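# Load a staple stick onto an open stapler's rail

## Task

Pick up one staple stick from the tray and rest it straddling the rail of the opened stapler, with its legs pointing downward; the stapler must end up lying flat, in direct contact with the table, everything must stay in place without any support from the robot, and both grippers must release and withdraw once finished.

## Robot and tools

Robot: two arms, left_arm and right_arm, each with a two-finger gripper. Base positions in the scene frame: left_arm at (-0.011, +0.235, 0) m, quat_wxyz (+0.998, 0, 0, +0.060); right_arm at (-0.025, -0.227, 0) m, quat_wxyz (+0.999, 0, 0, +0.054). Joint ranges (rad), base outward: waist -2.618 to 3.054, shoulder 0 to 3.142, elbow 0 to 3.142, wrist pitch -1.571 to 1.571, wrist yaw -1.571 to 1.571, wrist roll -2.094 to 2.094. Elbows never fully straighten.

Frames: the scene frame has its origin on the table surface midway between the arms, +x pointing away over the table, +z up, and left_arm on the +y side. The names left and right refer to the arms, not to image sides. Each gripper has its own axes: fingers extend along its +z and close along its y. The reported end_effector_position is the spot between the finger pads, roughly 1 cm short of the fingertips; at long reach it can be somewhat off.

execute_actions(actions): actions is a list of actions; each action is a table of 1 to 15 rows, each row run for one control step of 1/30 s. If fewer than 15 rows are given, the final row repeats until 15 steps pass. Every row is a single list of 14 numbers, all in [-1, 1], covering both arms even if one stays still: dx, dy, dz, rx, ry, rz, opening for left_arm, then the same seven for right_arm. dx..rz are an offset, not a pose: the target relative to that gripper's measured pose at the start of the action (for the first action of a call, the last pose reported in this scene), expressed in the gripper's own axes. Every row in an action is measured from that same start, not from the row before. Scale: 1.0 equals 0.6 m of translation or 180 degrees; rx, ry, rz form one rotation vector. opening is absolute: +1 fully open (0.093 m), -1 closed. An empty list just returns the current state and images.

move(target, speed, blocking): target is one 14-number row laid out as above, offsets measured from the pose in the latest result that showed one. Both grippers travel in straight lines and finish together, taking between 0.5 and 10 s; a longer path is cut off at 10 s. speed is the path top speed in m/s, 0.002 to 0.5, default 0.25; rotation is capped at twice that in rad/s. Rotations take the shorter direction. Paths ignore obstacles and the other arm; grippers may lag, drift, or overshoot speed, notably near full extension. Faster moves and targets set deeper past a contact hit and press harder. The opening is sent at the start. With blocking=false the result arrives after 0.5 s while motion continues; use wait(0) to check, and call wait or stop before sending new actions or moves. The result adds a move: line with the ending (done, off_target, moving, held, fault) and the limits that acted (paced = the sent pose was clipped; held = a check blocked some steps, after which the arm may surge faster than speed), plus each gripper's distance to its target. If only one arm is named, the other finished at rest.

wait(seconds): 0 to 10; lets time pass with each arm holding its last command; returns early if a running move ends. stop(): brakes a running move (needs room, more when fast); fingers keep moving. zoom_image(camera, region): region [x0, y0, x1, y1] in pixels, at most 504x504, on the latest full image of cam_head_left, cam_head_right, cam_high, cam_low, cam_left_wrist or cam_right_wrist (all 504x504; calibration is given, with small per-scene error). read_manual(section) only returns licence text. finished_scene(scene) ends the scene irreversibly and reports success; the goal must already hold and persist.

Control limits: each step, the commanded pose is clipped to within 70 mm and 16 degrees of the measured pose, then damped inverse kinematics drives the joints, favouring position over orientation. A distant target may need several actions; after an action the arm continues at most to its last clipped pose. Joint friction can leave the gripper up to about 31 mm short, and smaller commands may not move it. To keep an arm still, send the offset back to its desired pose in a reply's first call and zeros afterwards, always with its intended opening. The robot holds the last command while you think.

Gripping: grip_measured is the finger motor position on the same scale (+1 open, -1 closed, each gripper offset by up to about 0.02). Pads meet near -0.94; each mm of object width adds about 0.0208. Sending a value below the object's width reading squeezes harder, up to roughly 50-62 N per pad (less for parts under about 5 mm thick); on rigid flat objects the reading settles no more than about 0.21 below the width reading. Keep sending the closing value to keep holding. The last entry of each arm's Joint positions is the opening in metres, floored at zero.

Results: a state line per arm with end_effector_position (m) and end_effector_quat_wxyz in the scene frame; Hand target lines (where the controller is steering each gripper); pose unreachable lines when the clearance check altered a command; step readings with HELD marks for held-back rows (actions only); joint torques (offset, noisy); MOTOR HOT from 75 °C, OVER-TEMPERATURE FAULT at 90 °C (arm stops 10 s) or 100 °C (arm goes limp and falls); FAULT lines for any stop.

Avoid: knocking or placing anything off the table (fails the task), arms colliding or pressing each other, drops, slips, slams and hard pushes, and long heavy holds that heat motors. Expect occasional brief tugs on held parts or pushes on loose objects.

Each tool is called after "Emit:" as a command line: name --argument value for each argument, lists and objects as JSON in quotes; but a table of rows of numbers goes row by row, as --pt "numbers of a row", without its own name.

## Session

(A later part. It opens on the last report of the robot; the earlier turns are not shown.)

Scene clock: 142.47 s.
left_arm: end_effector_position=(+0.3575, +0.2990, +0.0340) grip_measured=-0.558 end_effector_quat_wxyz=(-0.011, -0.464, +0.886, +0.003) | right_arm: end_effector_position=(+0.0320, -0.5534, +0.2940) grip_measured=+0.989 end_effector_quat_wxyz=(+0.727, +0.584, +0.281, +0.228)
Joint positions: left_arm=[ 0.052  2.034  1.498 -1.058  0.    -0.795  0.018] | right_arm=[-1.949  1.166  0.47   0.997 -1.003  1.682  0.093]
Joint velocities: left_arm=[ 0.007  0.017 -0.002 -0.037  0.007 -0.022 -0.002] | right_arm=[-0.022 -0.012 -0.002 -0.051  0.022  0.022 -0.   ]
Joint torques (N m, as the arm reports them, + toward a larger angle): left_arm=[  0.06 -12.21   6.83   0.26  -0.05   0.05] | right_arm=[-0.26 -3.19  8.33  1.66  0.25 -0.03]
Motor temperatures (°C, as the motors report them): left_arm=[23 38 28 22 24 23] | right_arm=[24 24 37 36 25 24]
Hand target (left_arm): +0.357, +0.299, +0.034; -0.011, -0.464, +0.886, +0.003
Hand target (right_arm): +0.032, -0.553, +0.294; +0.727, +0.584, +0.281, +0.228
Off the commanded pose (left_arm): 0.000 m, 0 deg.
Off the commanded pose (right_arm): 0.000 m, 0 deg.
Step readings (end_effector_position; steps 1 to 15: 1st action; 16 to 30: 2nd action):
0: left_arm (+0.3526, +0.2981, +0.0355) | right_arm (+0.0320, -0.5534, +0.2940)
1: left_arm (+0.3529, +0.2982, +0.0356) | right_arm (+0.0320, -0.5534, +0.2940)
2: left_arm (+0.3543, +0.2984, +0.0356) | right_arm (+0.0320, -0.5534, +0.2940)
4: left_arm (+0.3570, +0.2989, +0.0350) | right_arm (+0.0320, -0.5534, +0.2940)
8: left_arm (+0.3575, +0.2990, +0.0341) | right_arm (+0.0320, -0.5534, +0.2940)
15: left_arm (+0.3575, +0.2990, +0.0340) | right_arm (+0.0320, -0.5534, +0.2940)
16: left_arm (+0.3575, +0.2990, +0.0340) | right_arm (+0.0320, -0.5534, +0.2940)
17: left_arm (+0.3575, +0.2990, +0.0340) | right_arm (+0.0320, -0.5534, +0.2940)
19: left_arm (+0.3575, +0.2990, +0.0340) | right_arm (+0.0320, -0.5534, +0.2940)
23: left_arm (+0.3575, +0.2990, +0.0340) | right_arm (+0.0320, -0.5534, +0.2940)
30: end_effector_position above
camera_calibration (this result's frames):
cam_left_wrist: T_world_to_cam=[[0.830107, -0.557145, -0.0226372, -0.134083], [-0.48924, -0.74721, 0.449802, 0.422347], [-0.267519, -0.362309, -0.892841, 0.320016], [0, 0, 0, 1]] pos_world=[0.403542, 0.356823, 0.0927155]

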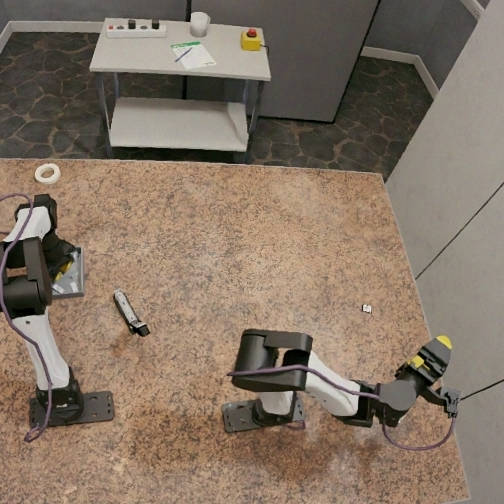

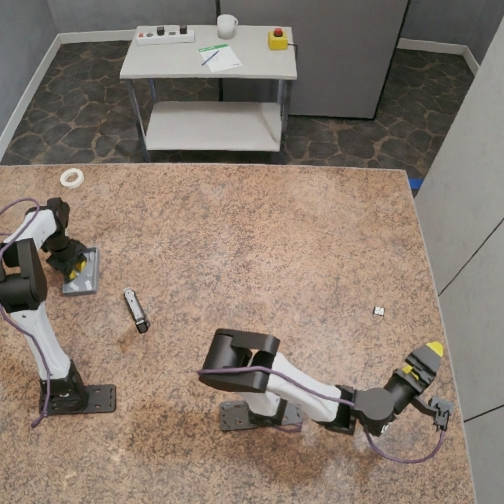

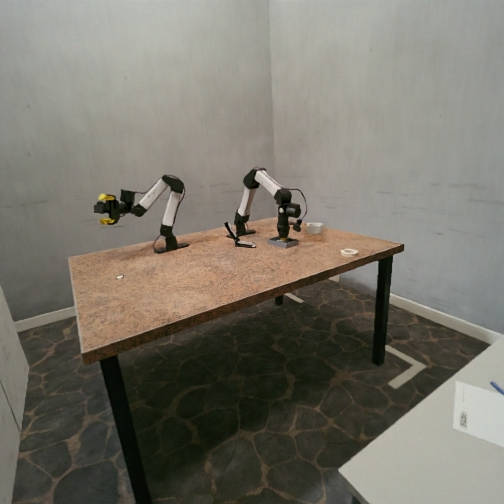

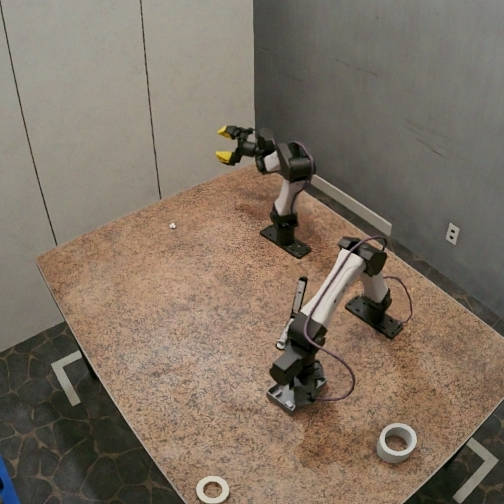

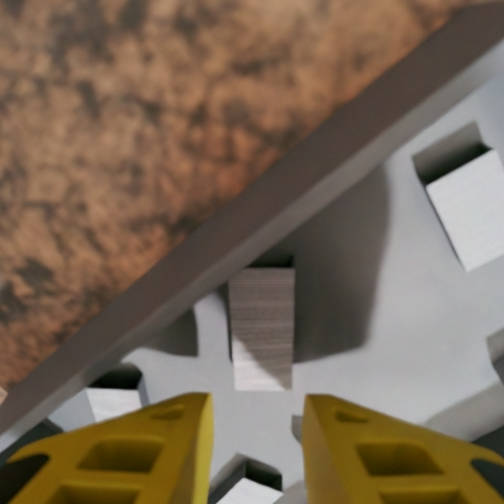

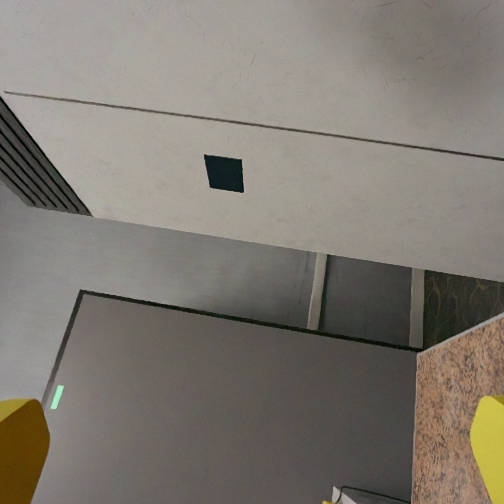

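Centred. Descend.

Emit:
move --target '[0,0,0.038,0,0,0,-0.56,0,0,0,0,0,0,1]' --speed 0.03

Scene clock: 149.50 s.
left_arm: end_effector_position=(+0.3586, +0.2991, +0.0232) grip_measured=-0.558 end_effector_quat_wxyz=(-0.007, -0.464, +0.886, +0.002) | right_arm: end_effector_position=(+0.0320, -0.5534, +0.2940) grip_measured=+0.989 end_effector_quat_wxyz=(+0.727, +0.584, +0.281, +0.228)
Joint positions: left_arm=[ 0.052  2.043  1.467 -1.009  0.    -0.795  0.018] | right_arm=[-1.949  1.166  0.47   0.997 -1.003  1.682  0.093]
Joint velocities: left_arm=[-0.007 -0.022  0.007 -0.051  0.022 -0.007 -0.   ] | right_arm=[-0.012  0.007  0.002 -0.037 -0.007 -0.022 -0.001]
Joint torques (N m, as the arm reports them, + toward a larger angle): left_arm=[  0.17 -10.48   4.51   0.56  -0.06   0.04] | right_arm=[-0.27 -3.12  8.45  1.6   0.24 -0.02]
Motor temperatures (°C, as the motors report them): left_arm=[23 38 28 22 24 23] | right_arm=[24 24 37 36 25 24]
Hand target (left_arm): +0.357, +0.299, +0.011; -0.011, -0.464, +0.886, +0.003
Hand target (right_arm): +0.032, -0.553, +0.294; +0.727, +0.584, +0.281, +0.228
Off the commanded pose (left_arm): 0.012 m, 1 deg.
Off the commanded pose (right_arm): 0.000 m, 0 deg.
move: off_target (left_arm)
camera_calibration (this result's frames):
cam_left_wrist: T_world_to_cam=[[0.830275, -0.557116, -0.0162915, -0.135354], [-0.493106, -0.747877, 0.444439, 0.429608], [-0.259788, -0.360973, -0.895661, 0.30761], [0, 0, 0, 1]] pos_world=[0.404137, 0.356925, 0.0823741]

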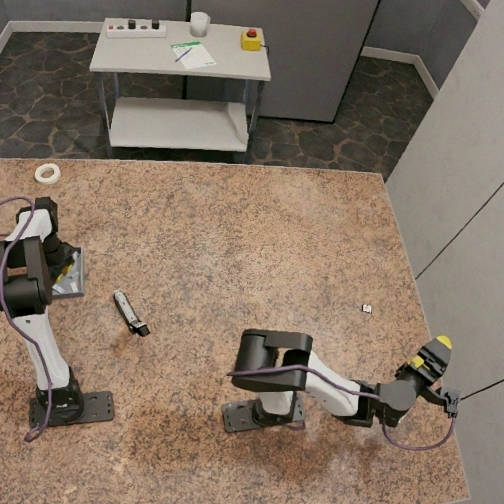

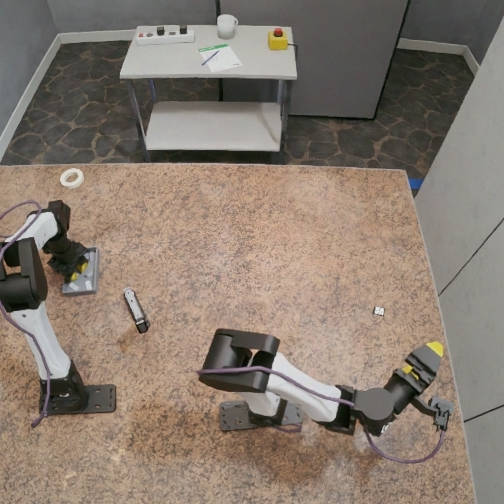

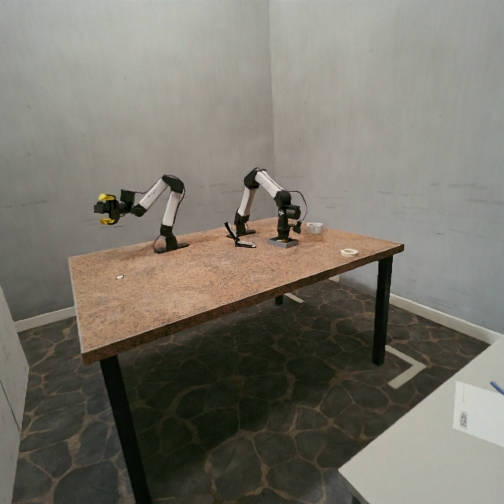

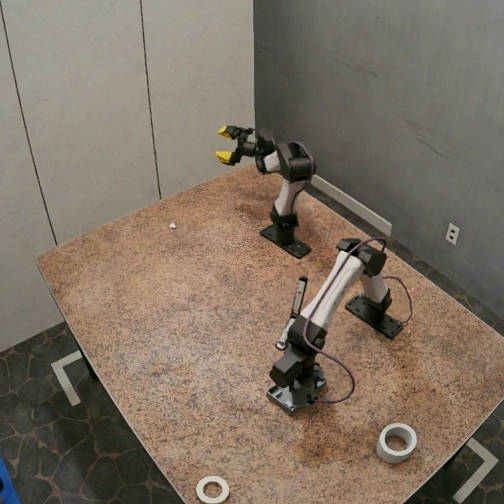

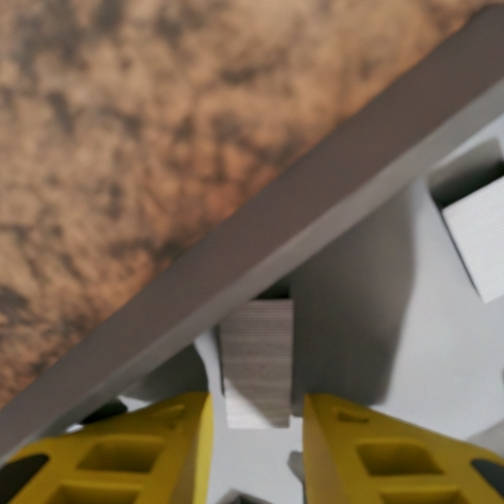

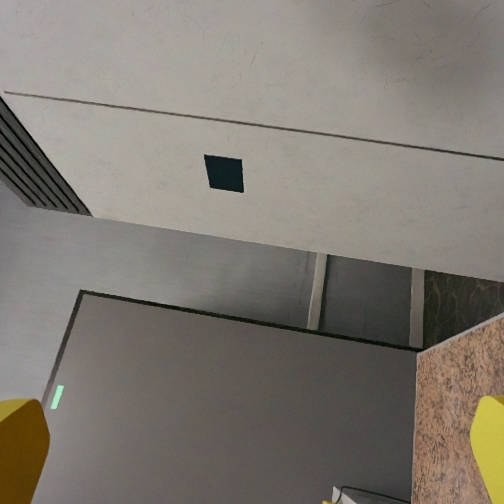

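Emit:
execute_actions --actions '[[[0,0,0.035,0,0,0,-0.56,0,0,0,0,0,0,1]],[[0,0,0,0,0,0,-0.56,0,0,0,0,0,0,1]]]'

Scene clock: 156.20 s.
left_arm: end_effector_position=(+0.3584, +0.2997, +0.0225) grip_measured=-0.558 end_effector_quat_wxyz=(-0.003, -0.464, +0.886, +0.003) | right_arm: end_effector_position=(+0.0320, -0.5534, +0.2940) grip_measured=+0.989 end_effector_quat_wxyz=(+0.727, +0.584, +0.281, +0.228)
Joint positions: left_arm=[ 0.052  2.038  1.457 -0.998 -0.003 -0.795  0.018] | right_arm=[-1.949  1.166  0.47   0.997 -1.003  1.682  0.093]
Joint velocities: left_arm=[-0.012  0.007 -0.002 -0.007  0.007 -0.022 -0.001] | right_arm=[-0.017  0.012 -0.002 -0.066  0.007  0.022  0.   ]
Joint torques (N m, as the arm reports them, + toward a larger angle): left_arm=[  0.15 -11.74   6.81   0.3   -0.05   0.03] | right_arm=[-0.43 -3.08  8.37  1.64  0.21 -0.04]
Motor temperatures (°C, as the motors report them): left_arm=[23 38 28 22 24 23] | right_arm=[24 24 37 37 25 24]
Hand target (left_arm): +0.358, +0.300, +0.021; -0.005, -0.464, +0.886, +0.003
Hand target (right_arm): +0.032, -0.553, +0.294; +0.727, +0.584, +0.281, +0.228
Off the commanded pose (left_arm): 0.002 m, 0 deg.
Off the commanded pose (right_arm): 0.000 m, 0 deg.
Step readings (end_effector_position; steps 1 to 15: 1st action; 16 to 30: 2nd action):
0: left_arm (+0.3586, +0.2991, +0.0232) | right_arm (+0.0320, -0.5534, +0.2940)
1: left_arm (+0.3585, +0.2991, +0.0220) | right_arm (+0.0320, -0.5534, +0.2940)
2: left_arm (+0.3585, +0.2993, +0.0211) | right_arm (+0.0320, -0.5534, +0.2940)
4: left_arm (+0.3585, +0.2994, +0.0209) | right_arm (+0.0320, -0.5534, +0.2940)
8: left_arm (+0.3584, +0.2997, +0.0209) | right_arm (+0.0320, -0.5534, +0.2940)
15: left_arm (+0.3584, +0.2998, +0.0209) | right_arm (+0.0320, -0.5534, +0.2940)
16: left_arm (+0.3583, +0.2997, +0.0218) | right_arm (+0.0320, -0.5534, +0.2940)
17: left_arm (+0.3584, +0.2997, +0.0225) | right_arm (+0.0320, -0.5534, +0.2940)
19: left_arm (+0.3584, +0.2997, +0.0225) | right_arm (+0.0320, -0.5534, +0.2940)
23: left_arm (+0.3584, +0.2997, +0.0225) | right_arm (+0.0320, -0.5534, +0.2940)
30: end_effector_position above
camera_calibration (this result's frames):
cam_left_wrist: T_world_to_cam=[[0.830332, -0.55708, -0.0145222, -0.13496], [-0.495366, -0.749783, 0.438678, 0.43172], [-0.255267, -0.357055, -0.898527, 0.304446], [0, 0, 0, 1]] pos_world=[0.403636, 0.357216, 0.0822073]

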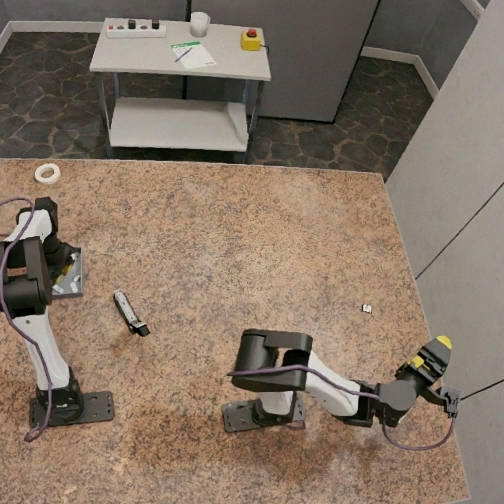

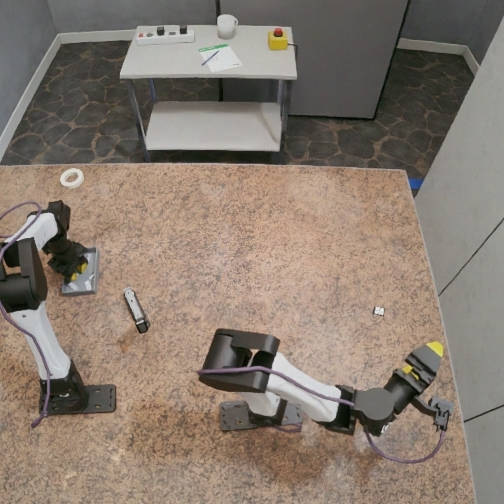

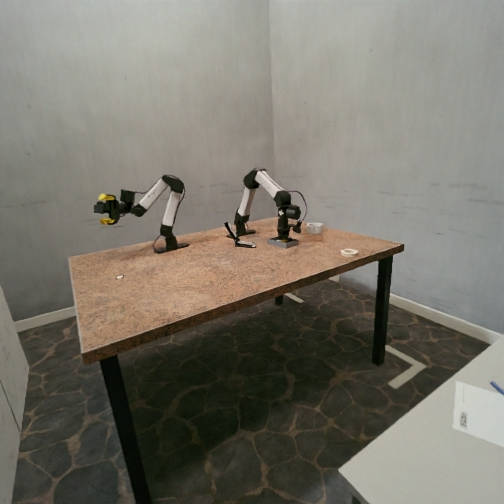

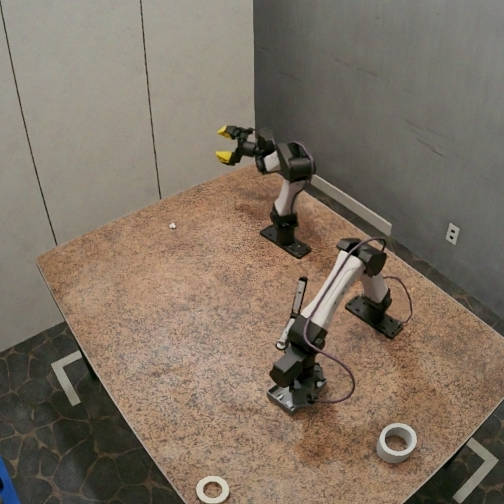

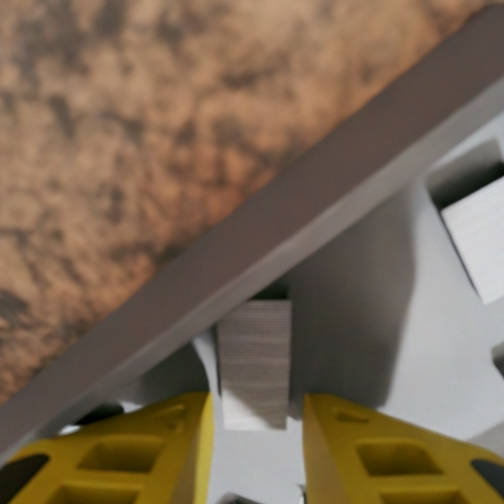

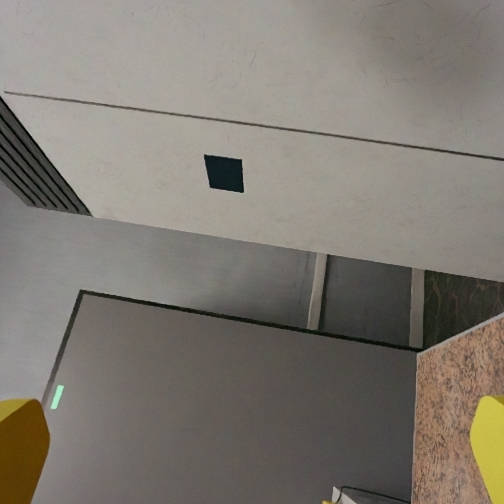

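Emit:
execute_actions --actions '[[[0,0,-0.003,0,0,0,-0.78,0,0,0,0,0,0,1]],[[0,0,0,0,0,0,-0.78,0,0,0,0,0,0,1]],[[0,0,-0.1,0,0,0,-0.78,0,0,0,0,0,0,1]],[[0,0,-0.06,0,0,0,-0.78,0,0,0,0,0,0,1]]]'

Scene clock: 166.70 s.
left_arm: end_effector_position=(+0.3623, +0.3004, +0.1162) grip_measured=-0.770 end_effector_quat_wxyz=(+0.007, -0.464, +0.886, -0.000) | right_arm: end_effector_position=(+0.0320, -0.5534, +0.2940) grip_measured=+0.989 end_effector_quat_wxyz=(+0.727, +0.584, +0.281, +0.228)
Joint positions: left_arm=[ 0.052  1.973  1.741 -1.326 -0.003 -0.795  0.008] | right_arm=[-1.949  1.166  0.47   0.997 -1.003  1.682  0.093]
Joint velocities: left_arm=[-0.002 -0.002 -0.007 -0.007  0.007  0.007  0.   ] | right_arm=[-0.017  0.012 -0.002  0.007  0.007 -0.037 -0.   ]
Joint torques (N m, as the arm reports them, + toward a larger angle): left_arm=[  0.19 -12.03   8.37   0.25  -0.02   0.04] | right_arm=[-0.41 -3.17  8.31  1.64  0.24 -0.04]
Motor temperatures (°C, as the motors report them): left_arm=[23 39 28 22 24 23] | right_arm=[24 24 38 37 25 24]
Hand target (left_arm): +0.362, +0.300, +0.120; +0.006, -0.464, +0.886, -0.000
Hand target (right_arm): +0.032, -0.553, +0.294; +0.727, +0.584, +0.281, +0.228
Off the commanded pose (left_arm): 0.003 m, 0 deg.
Off the commanded pose (right_arm): 0.000 m, 0 deg.
Step readings (end_effector_position; steps 1 to 15: 1st action; 16 to 30: 2nd action; 31 to 45: 3rd action; 46 to 60: 4th action):
0: left_arm (+0.3584, +0.2997, +0.0225) | right_arm (+0.0320, -0.5534, +0.2940)
1: left_arm (+0.3584, +0.2997, +0.0225) | right_arm (+0.0320, -0.5534, +0.2940)
2: left_arm (+0.3584, +0.2997, +0.0225) | right_arm (+0.0320, -0.5534, +0.2940)
4: left_arm (+0.3584, +0.2997, +0.0225) | right_arm (+0.0320, -0.5534, +0.2940)
8: left_arm (+0.3584, +0.2997, +0.0225) | right_arm (+0.0320, -0.5534, +0.2940)
15: left_arm (+0.3584, +0.2997, +0.0225) | right_arm (+0.0320, -0.5534, +0.2940)
16: left_arm (+0.3584, +0.2997, +0.0225) | right_arm (+0.0320, -0.5534, +0.2940)
17: left_arm (+0.3584, +0.2997, +0.0225) | right_arm (+0.0320, -0.5534, +0.2940)
19: left_arm (+0.3584, +0.2997, +0.0225) | right_arm (+0.0320, -0.5534, +0.2940)
23: left_arm (+0.3584, +0.2997, +0.0225) | right_arm (+0.0320, -0.5534, +0.2940)
30: left_arm (+0.3584, +0.2997, +0.0225) | right_arm (+0.0320, -0.5534, +0.2940)
31: left_arm (+0.3576, +0.2996, +0.0276) | right_arm (+0.0320, -0.5534, +0.2940)
32: left_arm (+0.3568, +0.2994, +0.0349) | right_arm (+0.0320, -0.5534, +0.2940)
34: left_arm (+0.3637, +0.3006, +0.0563) | right_arm (+0.0320, -0.5534, +0.2940)
38: left_arm (+0.3719, +0.3020, +0.0833) | right_arm (+0.0320, -0.5534, +0.2940)
45: left_arm (+0.3621, +0.3003, +0.0836) | right_arm (+0.0320, -0.5534, +0.2940)
46: left_arm (+0.3611, +0.3002, +0.0868) | right_arm (+0.0320, -0.5534, +0.2940)
47: left_arm (+0.3613, +0.3002, +0.0919) | right_arm (+0.0320, -0.5534, +0.2940)
49: left_arm (+0.3662, +0.3011, +0.1046) | right_arm (+0.0320, -0.5534, +0.2940)
53: left_arm (+0.3685, +0.3014, +0.1162) | right_arm (+0.0320, -0.5534, +0.2940)
60: end_effector_position above
camera_calibration (this result's frames):
cam_left_wrist: T_world_to_cam=[[0.830475, -0.557055, 0.000657503, -0.13828], [-0.504301, -0.751326, 0.425663, 0.398279], [-0.236624, -0.353834, -0.904881, 0.382851], [0, 0, 0, 1]] pos_world=[0.406282, 0.357674, 0.176993]

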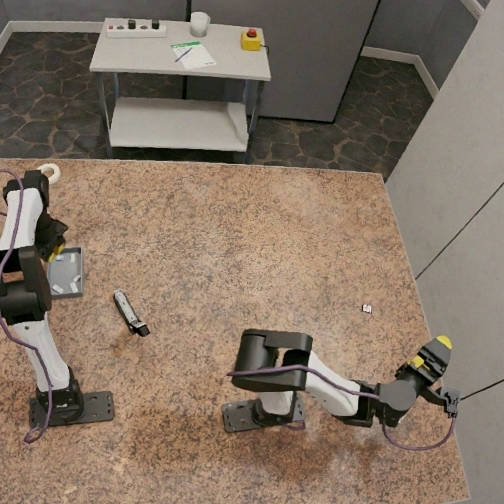

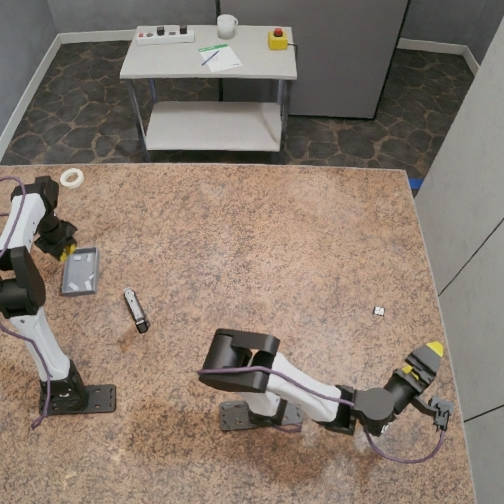

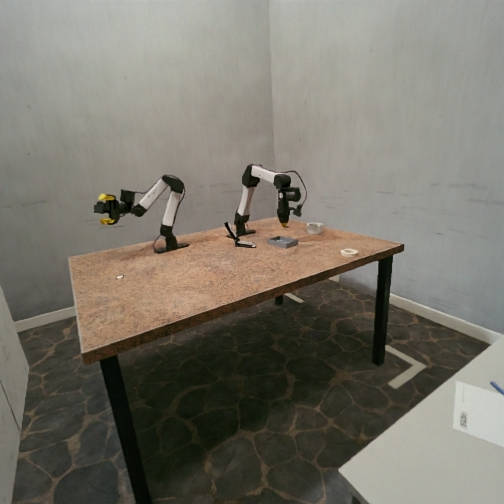

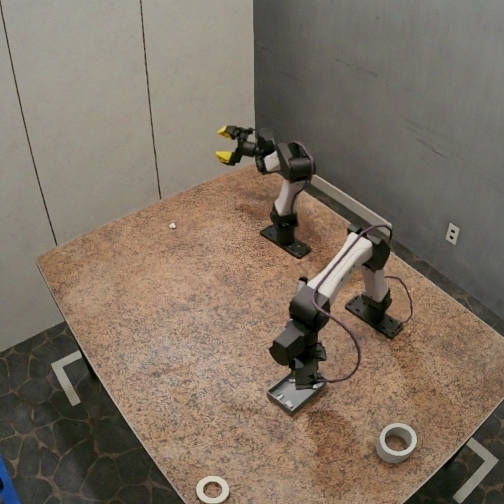

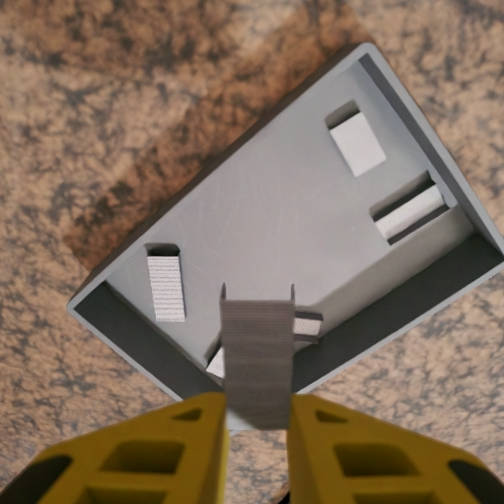

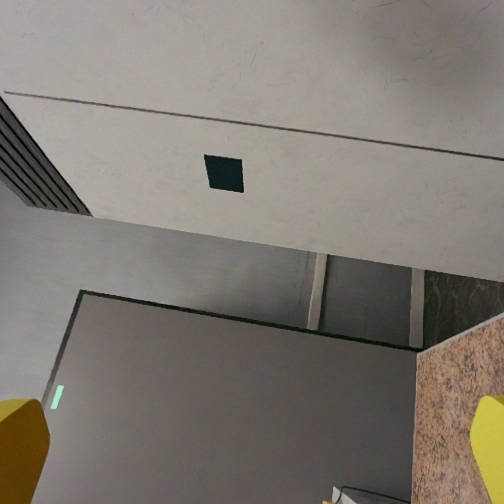

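Emit:
move --target '[0.376,0.016,0.01,0,0,0.152,-0.78,0,0,0,0,0,0,1]' --speed 0.2

Scene clock: 179.37 s.
left_arm: end_effector_position=(+0.2263, +0.1201, +0.1097) grip_measured=-0.770 end_effector_quat_wxyz=(-0.002, -0.239, +0.971, -0.002) | right_arm: end_effector_position=(+0.0320, -0.5534, +0.2940) grip_measured=+0.989 end_effector_quat_wxyz=(+0.727, +0.584, +0.281, +0.228)
Joint positions: left_arm=[-0.568  1.543  1.203 -1.231  0.006 -0.932  0.008] | right_arm=[-1.949  1.166  0.47   0.997 -1.003  1.682  0.093]
Joint velocities: left_arm=[ 0.002 -0.007  0.002  0.11   0.037 -0.022 -0.002] | right_arm=[-0.012  0.002 -0.012  0.037 -0.037  0.066 -0.001]
Joint torques (N m, as the arm reports them, + toward a larger angle): left_arm=[-0.59 -8.42  5.86  0.36 -0.07 -0.04] | right_arm=[-0.42 -3.05  8.42  1.61  0.22 -0.04]
Motor temperatures (°C, as the motors report them): left_arm=[23 40 29 22 24 23] | right_arm=[24 24 38 37 25 24]
Hand target (left_arm): +0.224, +0.119, +0.109; +0.002, -0.242, +0.970, -0.005
Hand target (right_arm): +0.032, -0.553, +0.294; +0.727, +0.584, +0.281, +0.228
Off the commanded pose (left_arm): 0.002 m, 1 deg.
Off the commanded pose (right_arm): 0.000 m, 0 deg.
move: done
camera_calibration (this result's frames):
cam_left_wrist: T_world_to_cam=[[0.477404, -0.878679, -0.00303478, -0.00685081], [-0.788353, -0.429848, 0.440147, 0.221081], [-0.388053, -0.207736, -0.89792, 0.297023], [0, 0, 0, 1]] pos_world=[0.292821, 0.150714, 0.169374]

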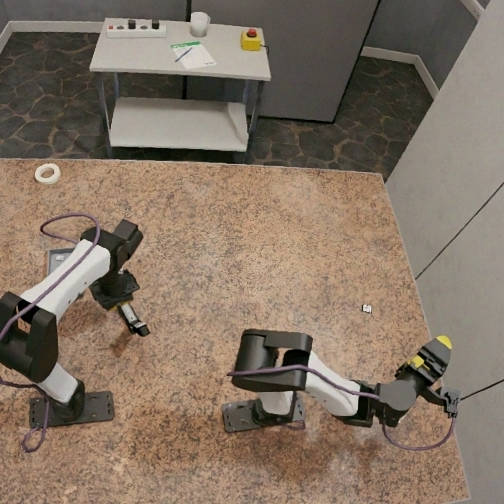

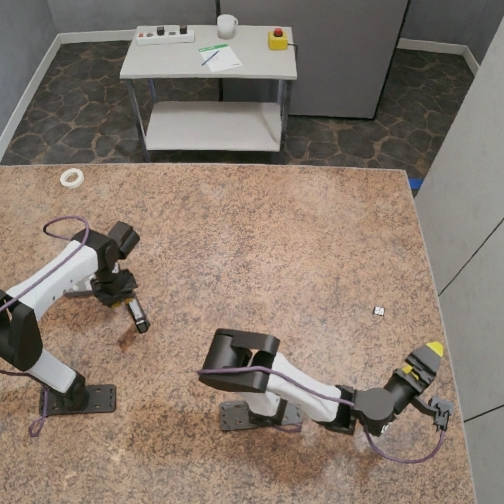

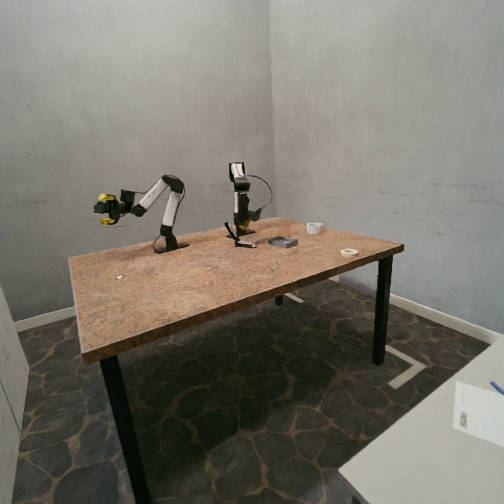

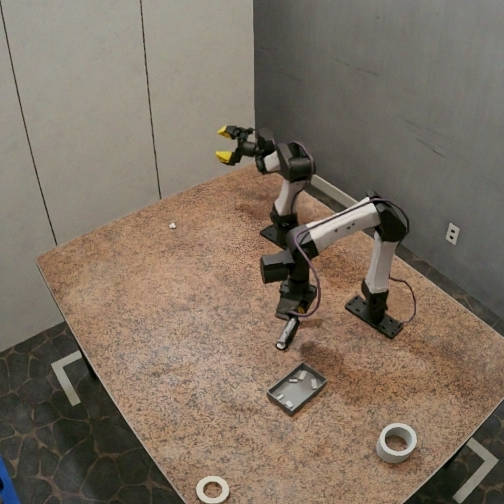

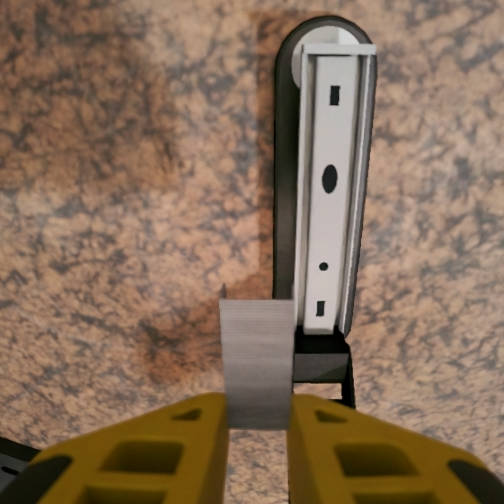

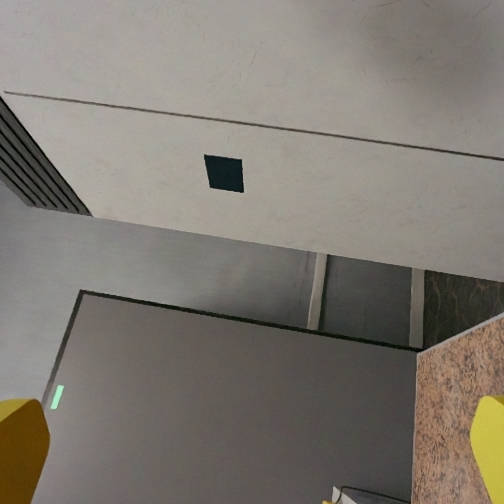

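Emit:
zoom_image --camera "cam_left_wrist" --region '[200, 0, 420, 420]'

Region (200, 0, 420, 420) of cam_left_wrist's 504x504 image, scaled by 1.200, with more detail than that image has; it fills the left 264 columns of this view, and the rest is white.

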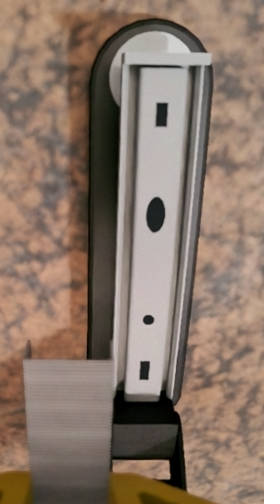

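Emit:
move --target '[-0.033,-0.042,0.065,0,0,-0.01,-0.78,0,0,0,0,0,0,1]' --speed 0.1

Scene clock: 197.47 s.
left_arm: end_effector_position=(+0.2542, +0.1066, +0.0733) grip_measured=-0.770 end_effector_quat_wxyz=(-0.002, -0.248, +0.969, -0.002) | right_arm: end_effector_position=(+0.0320, -0.5534, +0.2940) grip_measured=+0.989 end_effector_quat_wxyz=(+0.727, +0.584, +0.281, +0.228)
Joint positions: left_arm=[-0.568  1.683  1.203 -1.09   0.006 -0.951  0.008] | right_arm=[-1.949  1.166  0.47   0.997 -1.003  1.682  0.093]
Joint velocities: left_arm=[ 0.002  0.007  0.002  0.022 -0.037  0.051  0.001] | right_arm=[ 0.002 -0.017 -0.017  0.022  0.007  0.007 -0.001]
Joint torques (N m, as the arm reports them, + toward a larger angle): left_arm=[ 0.35 -7.83  6.56  0.41 -0.04 -0.04] | right_arm=[-0.25 -2.96  8.38  1.61  0.26 -0.02]
Motor temperatures (°C, as the motors report them): left_arm=[23 38 29 22 24 23] | right_arm=[24 24 38 38 25 24]
Hand target (left_arm): +0.255, +0.107, +0.070; -0.002, -0.254, +0.967, -0.002
Hand target (right_arm): +0.032, -0.553, +0.294; +0.727, +0.584, +0.281, +0.228
Off the commanded pose (left_arm): 0.003 m, 1 deg.
Off the commanded pose (right_arm): 0.000 m, 0 deg.
move: done
camera_calibration (this result's frames):
cam_left_wrist: T_world_to_cam=[[0.493744, -0.869602, -0.00312509, -0.0372269], [-0.780139, -0.44453, 0.440201, 0.252827], [-0.384189, -0.214908, -0.897894, 0.272126], [0, 0, 0, 1]] pos_world=[0.320169, 0.138499, 0.132929]

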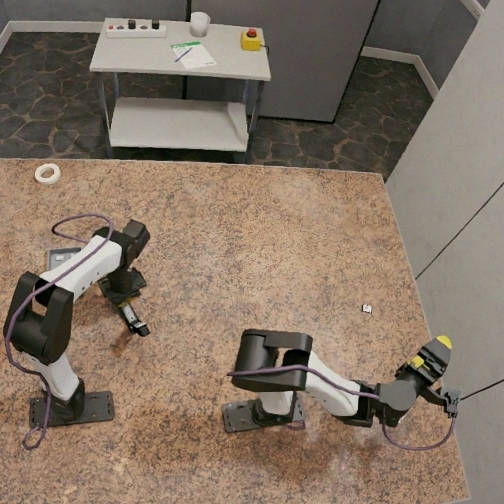

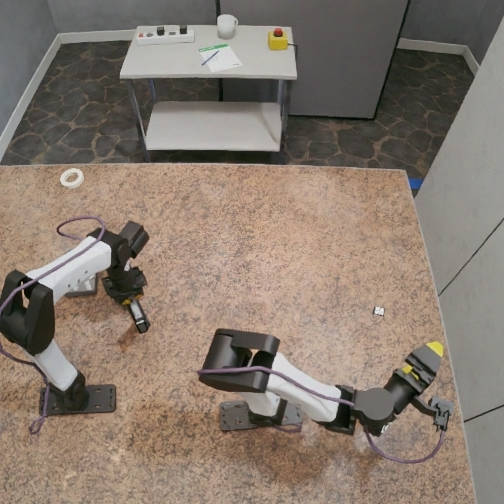

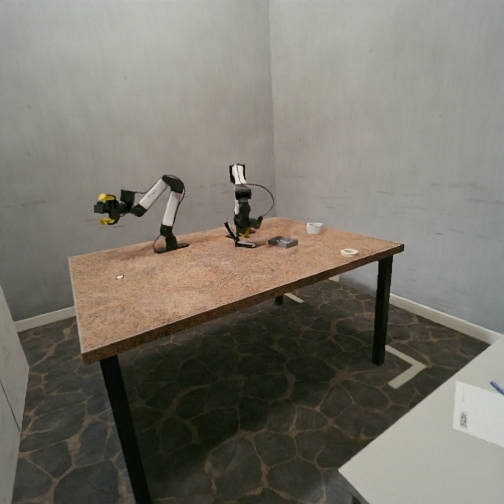

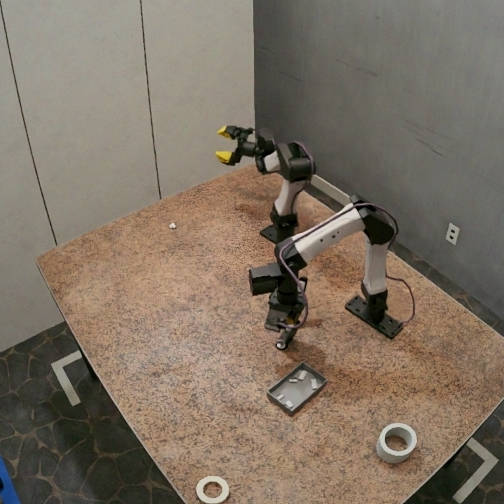

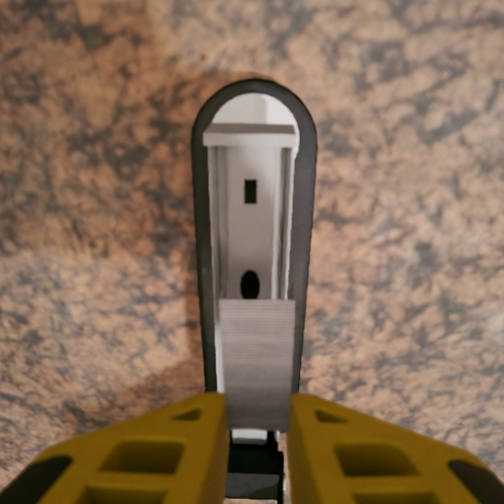

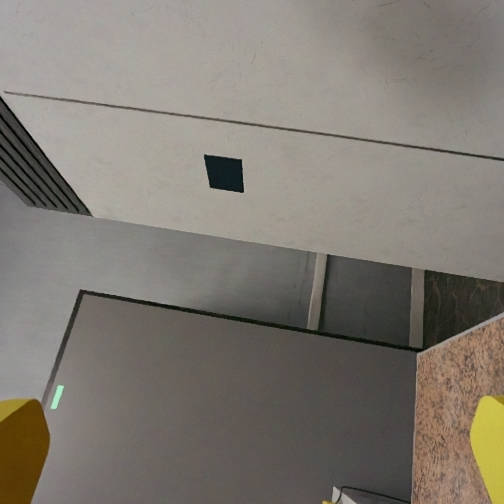

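Emit:
move --target '[0,0.007,0.03,0,0,0,-0.78,0,0,0,0,0,0,1]' --speed 0.05

Emit:
zoom_image --camera "cam_left_wrist" --region '[160, 120, 360, 440]'

Scene clock: 207.20 s.
left_arm: end_effector_position=(+0.2529, +0.1073, +0.0603) grip_measured=-0.770 end_effector_quat_wxyz=(+0.001, -0.249, +0.969, -0.005) | right_arm: end_effector_position=(+0.0320, -0.5534, +0.2940) grip_measured=+0.989 end_effector_quat_wxyz=(+0.727, +0.584, +0.281, +0.228)
Joint positions: left_arm=[-0.568  1.683  1.149 -1.028  0.006 -0.952  0.008] | right_arm=[-1.949  1.166  0.47   0.997 -1.003  1.682  0.093]
Joint velocities: left_arm=[-0.002  0.022 -0.002 -0.051 -0.051 -0.066  0.   ] | right_arm=[-0.007 -0.002 -0.017 -0.007 -0.095 -0.037  0.   ]
Joint torques (N m, as the arm reports them, + toward a larger angle): left_arm=[ 0.77 -7.83  5.72  0.38 -0.05  0.15] | right_arm=[-0.43 -3.16  8.29  1.63  0.26 -0.03]
Motor temperatures (°C, as the motors report them): left_arm=[23 37 29 22 24 23] | right_arm=[24 24 39 38 25 24]
Hand target (left_arm): +0.252, +0.110, +0.055; -0.002, -0.249, +0.969, -0.002
Hand target (right_arm): +0.032, -0.553, +0.294; +0.727, +0.584, +0.281, +0.228
Off the commanded pose (left_arm): 0.006 m, 0 deg.
Off the commanded pose (right_arm): 0.000 m, 0 deg.
move: done
camera_calibration (this result's frames):
cam_left_wrist: T_world_to_cam=[[0.494404, -0.869224, 0.00377501, -0.0366385], [-0.78311, -0.443531, 0.435913, 0.258668], [-0.377231, -0.218473, -0.899981, 0.258832], [0, 0, 0, 1]] pos_world=[0.31832, 0.139428, 0.120326]

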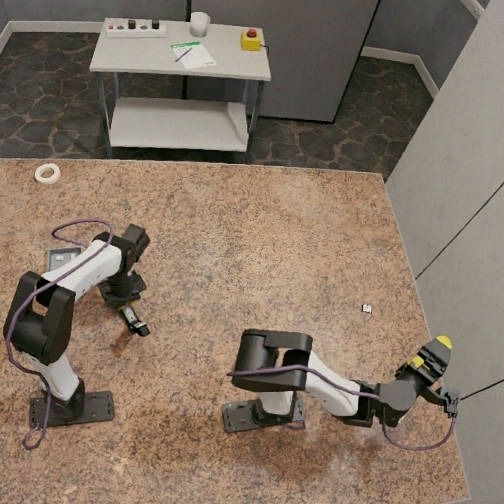

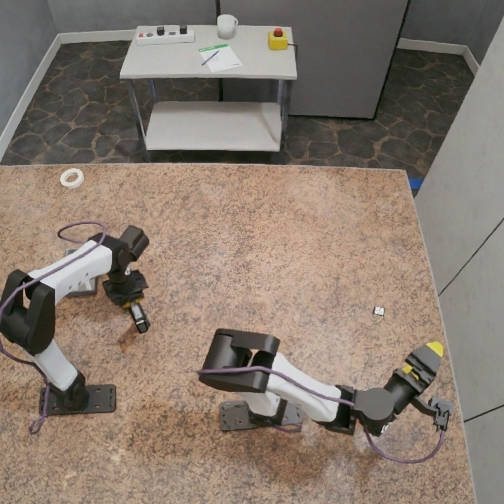

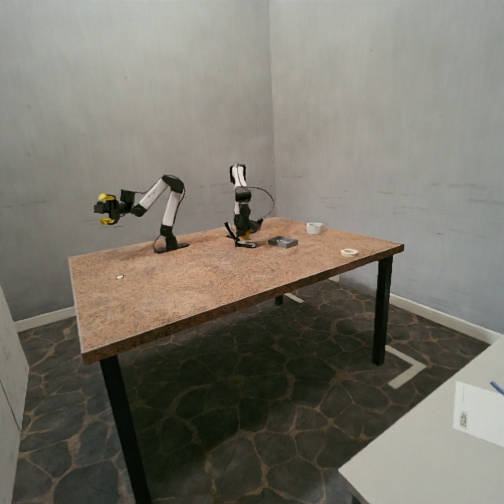

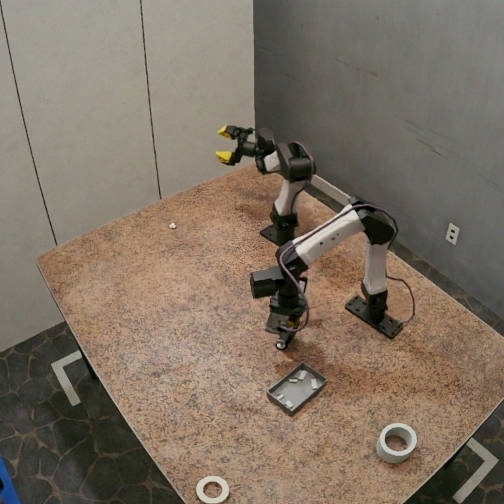

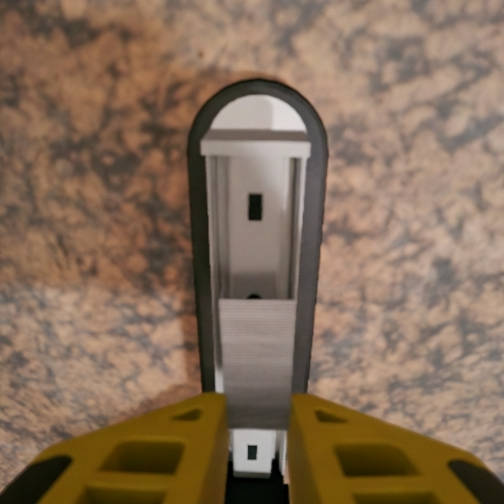

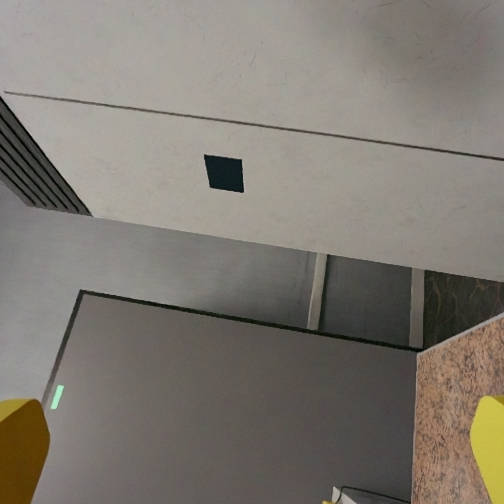

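Region (160, 120, 360, 440) of cam_left_wrist's 504x504 image, scaled by 1.575, with more detail than that image has; it fills the left 315 columns of this view, and the rest is white.

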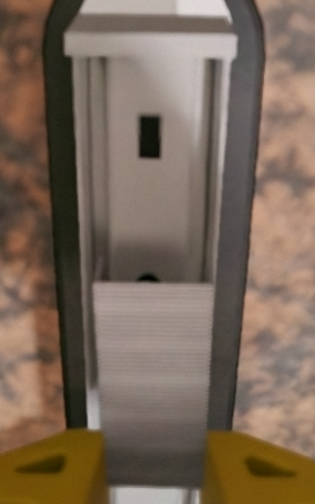

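Emit:
move --target '[0,0.002,0.04,0,0,0,-0.78,0,0,0,0,0,0,1]' --speed 0.03

Emit:
zoom_image --camera "cam_left_wrist" --region '[160, 120, 360, 440]'

Scene clock: 217.27 s.
left_arm: end_effector_position=(+0.2525, +0.1075, +0.0453) grip_measured=-0.770 end_effector_quat_wxyz=(+0.003, -0.249, +0.969, -0.006) | right_arm: end_effector_position=(+0.0320, -0.5534, +0.2940) grip_measured=+0.989 end_effector_quat_wxyz=(+0.727, +0.584, +0.281, +0.228)
Joint positions: left_arm=[-0.568  1.696  1.101 -0.963  0.006 -0.952  0.008] | right_arm=[-1.949  1.166  0.47   0.997 -1.003  1.682  0.093]
Joint velocities: left_arm=[-0.017 -0.017  0.002  0.051 -0.007 -0.037  0.   ] | right_arm=[-0.002 -0.012 -0.002 -0.037 -0.022  0.007 -0.   ]
Joint torques (N m, as the arm reports them, + toward a larger angle): left_arm=[ 0.37 -7.1   4.91  0.6  -0.06  0.08] | right_arm=[-0.26 -3.12  8.42  1.63  0.24 -0.03]
Motor temperatures (°C, as the motors report them): left_arm=[23 37 29 22 24 23] | right_arm=[24 24 39 39 25 24]
Hand target (left_arm): +0.252, +0.108, +0.037; +0.001, -0.249, +0.969, -0.005
Hand target (right_arm): +0.032, -0.553, +0.294; +0.727, +0.584, +0.281, +0.228
Off the commanded pose (left_arm): 0.009 m, 0 deg.
Off the commanded pose (right_arm): 0.000 m, 0 deg.
move: done
camera_calibration (this result's frames):
cam_left_wrist: T_world_to_cam=[[0.494381, -0.869213, 0.00754065, -0.0364195], [-0.784903, -0.442667, 0.433559, 0.265462], [-0.373517, -0.220262, -0.901093, 0.244553], [0, 0, 0, 1]] pos_world=[0.317712, 0.139721, 0.105546]

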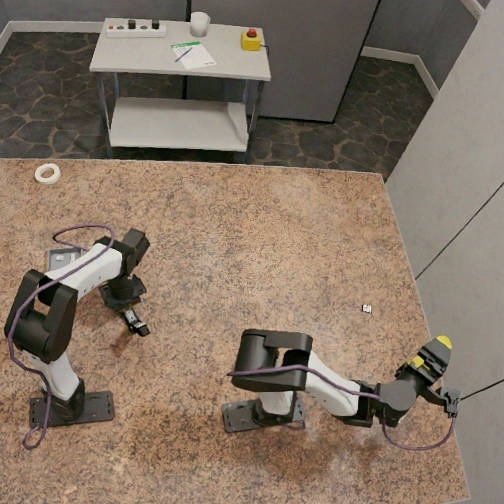

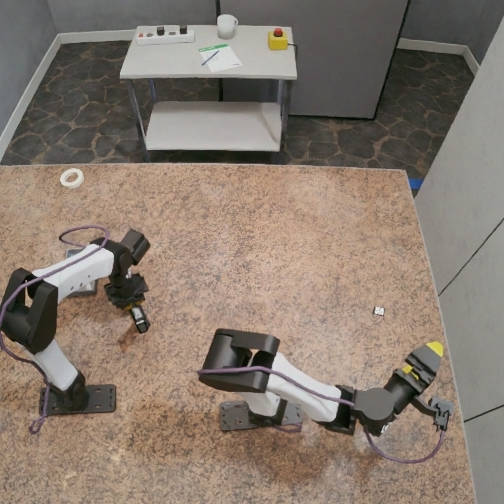

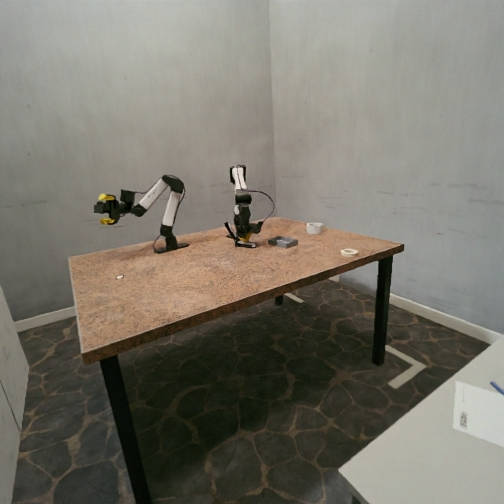

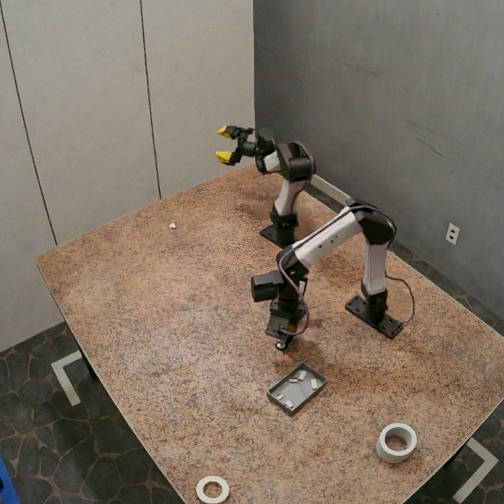

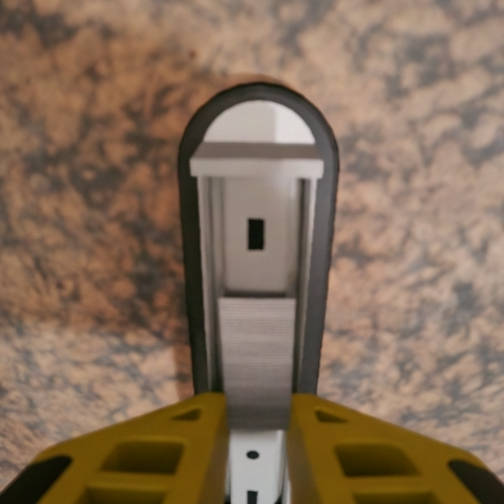

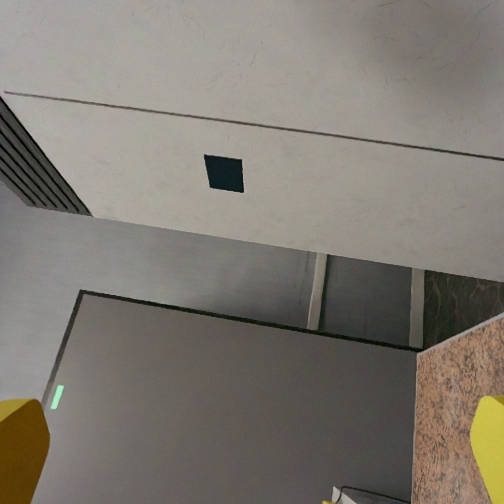

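Region (160, 120, 360, 440) of cam_left_wrist's 504x504 image, scaled by 1.575, with more detail than that image has; it fills the left 315 columns of this view, and the rest is white.

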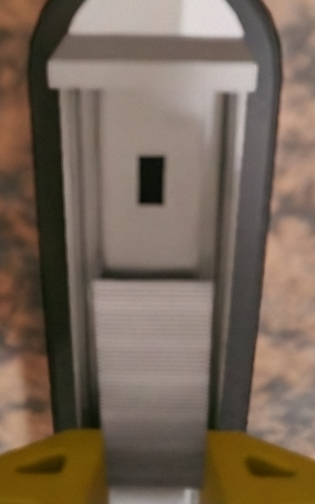

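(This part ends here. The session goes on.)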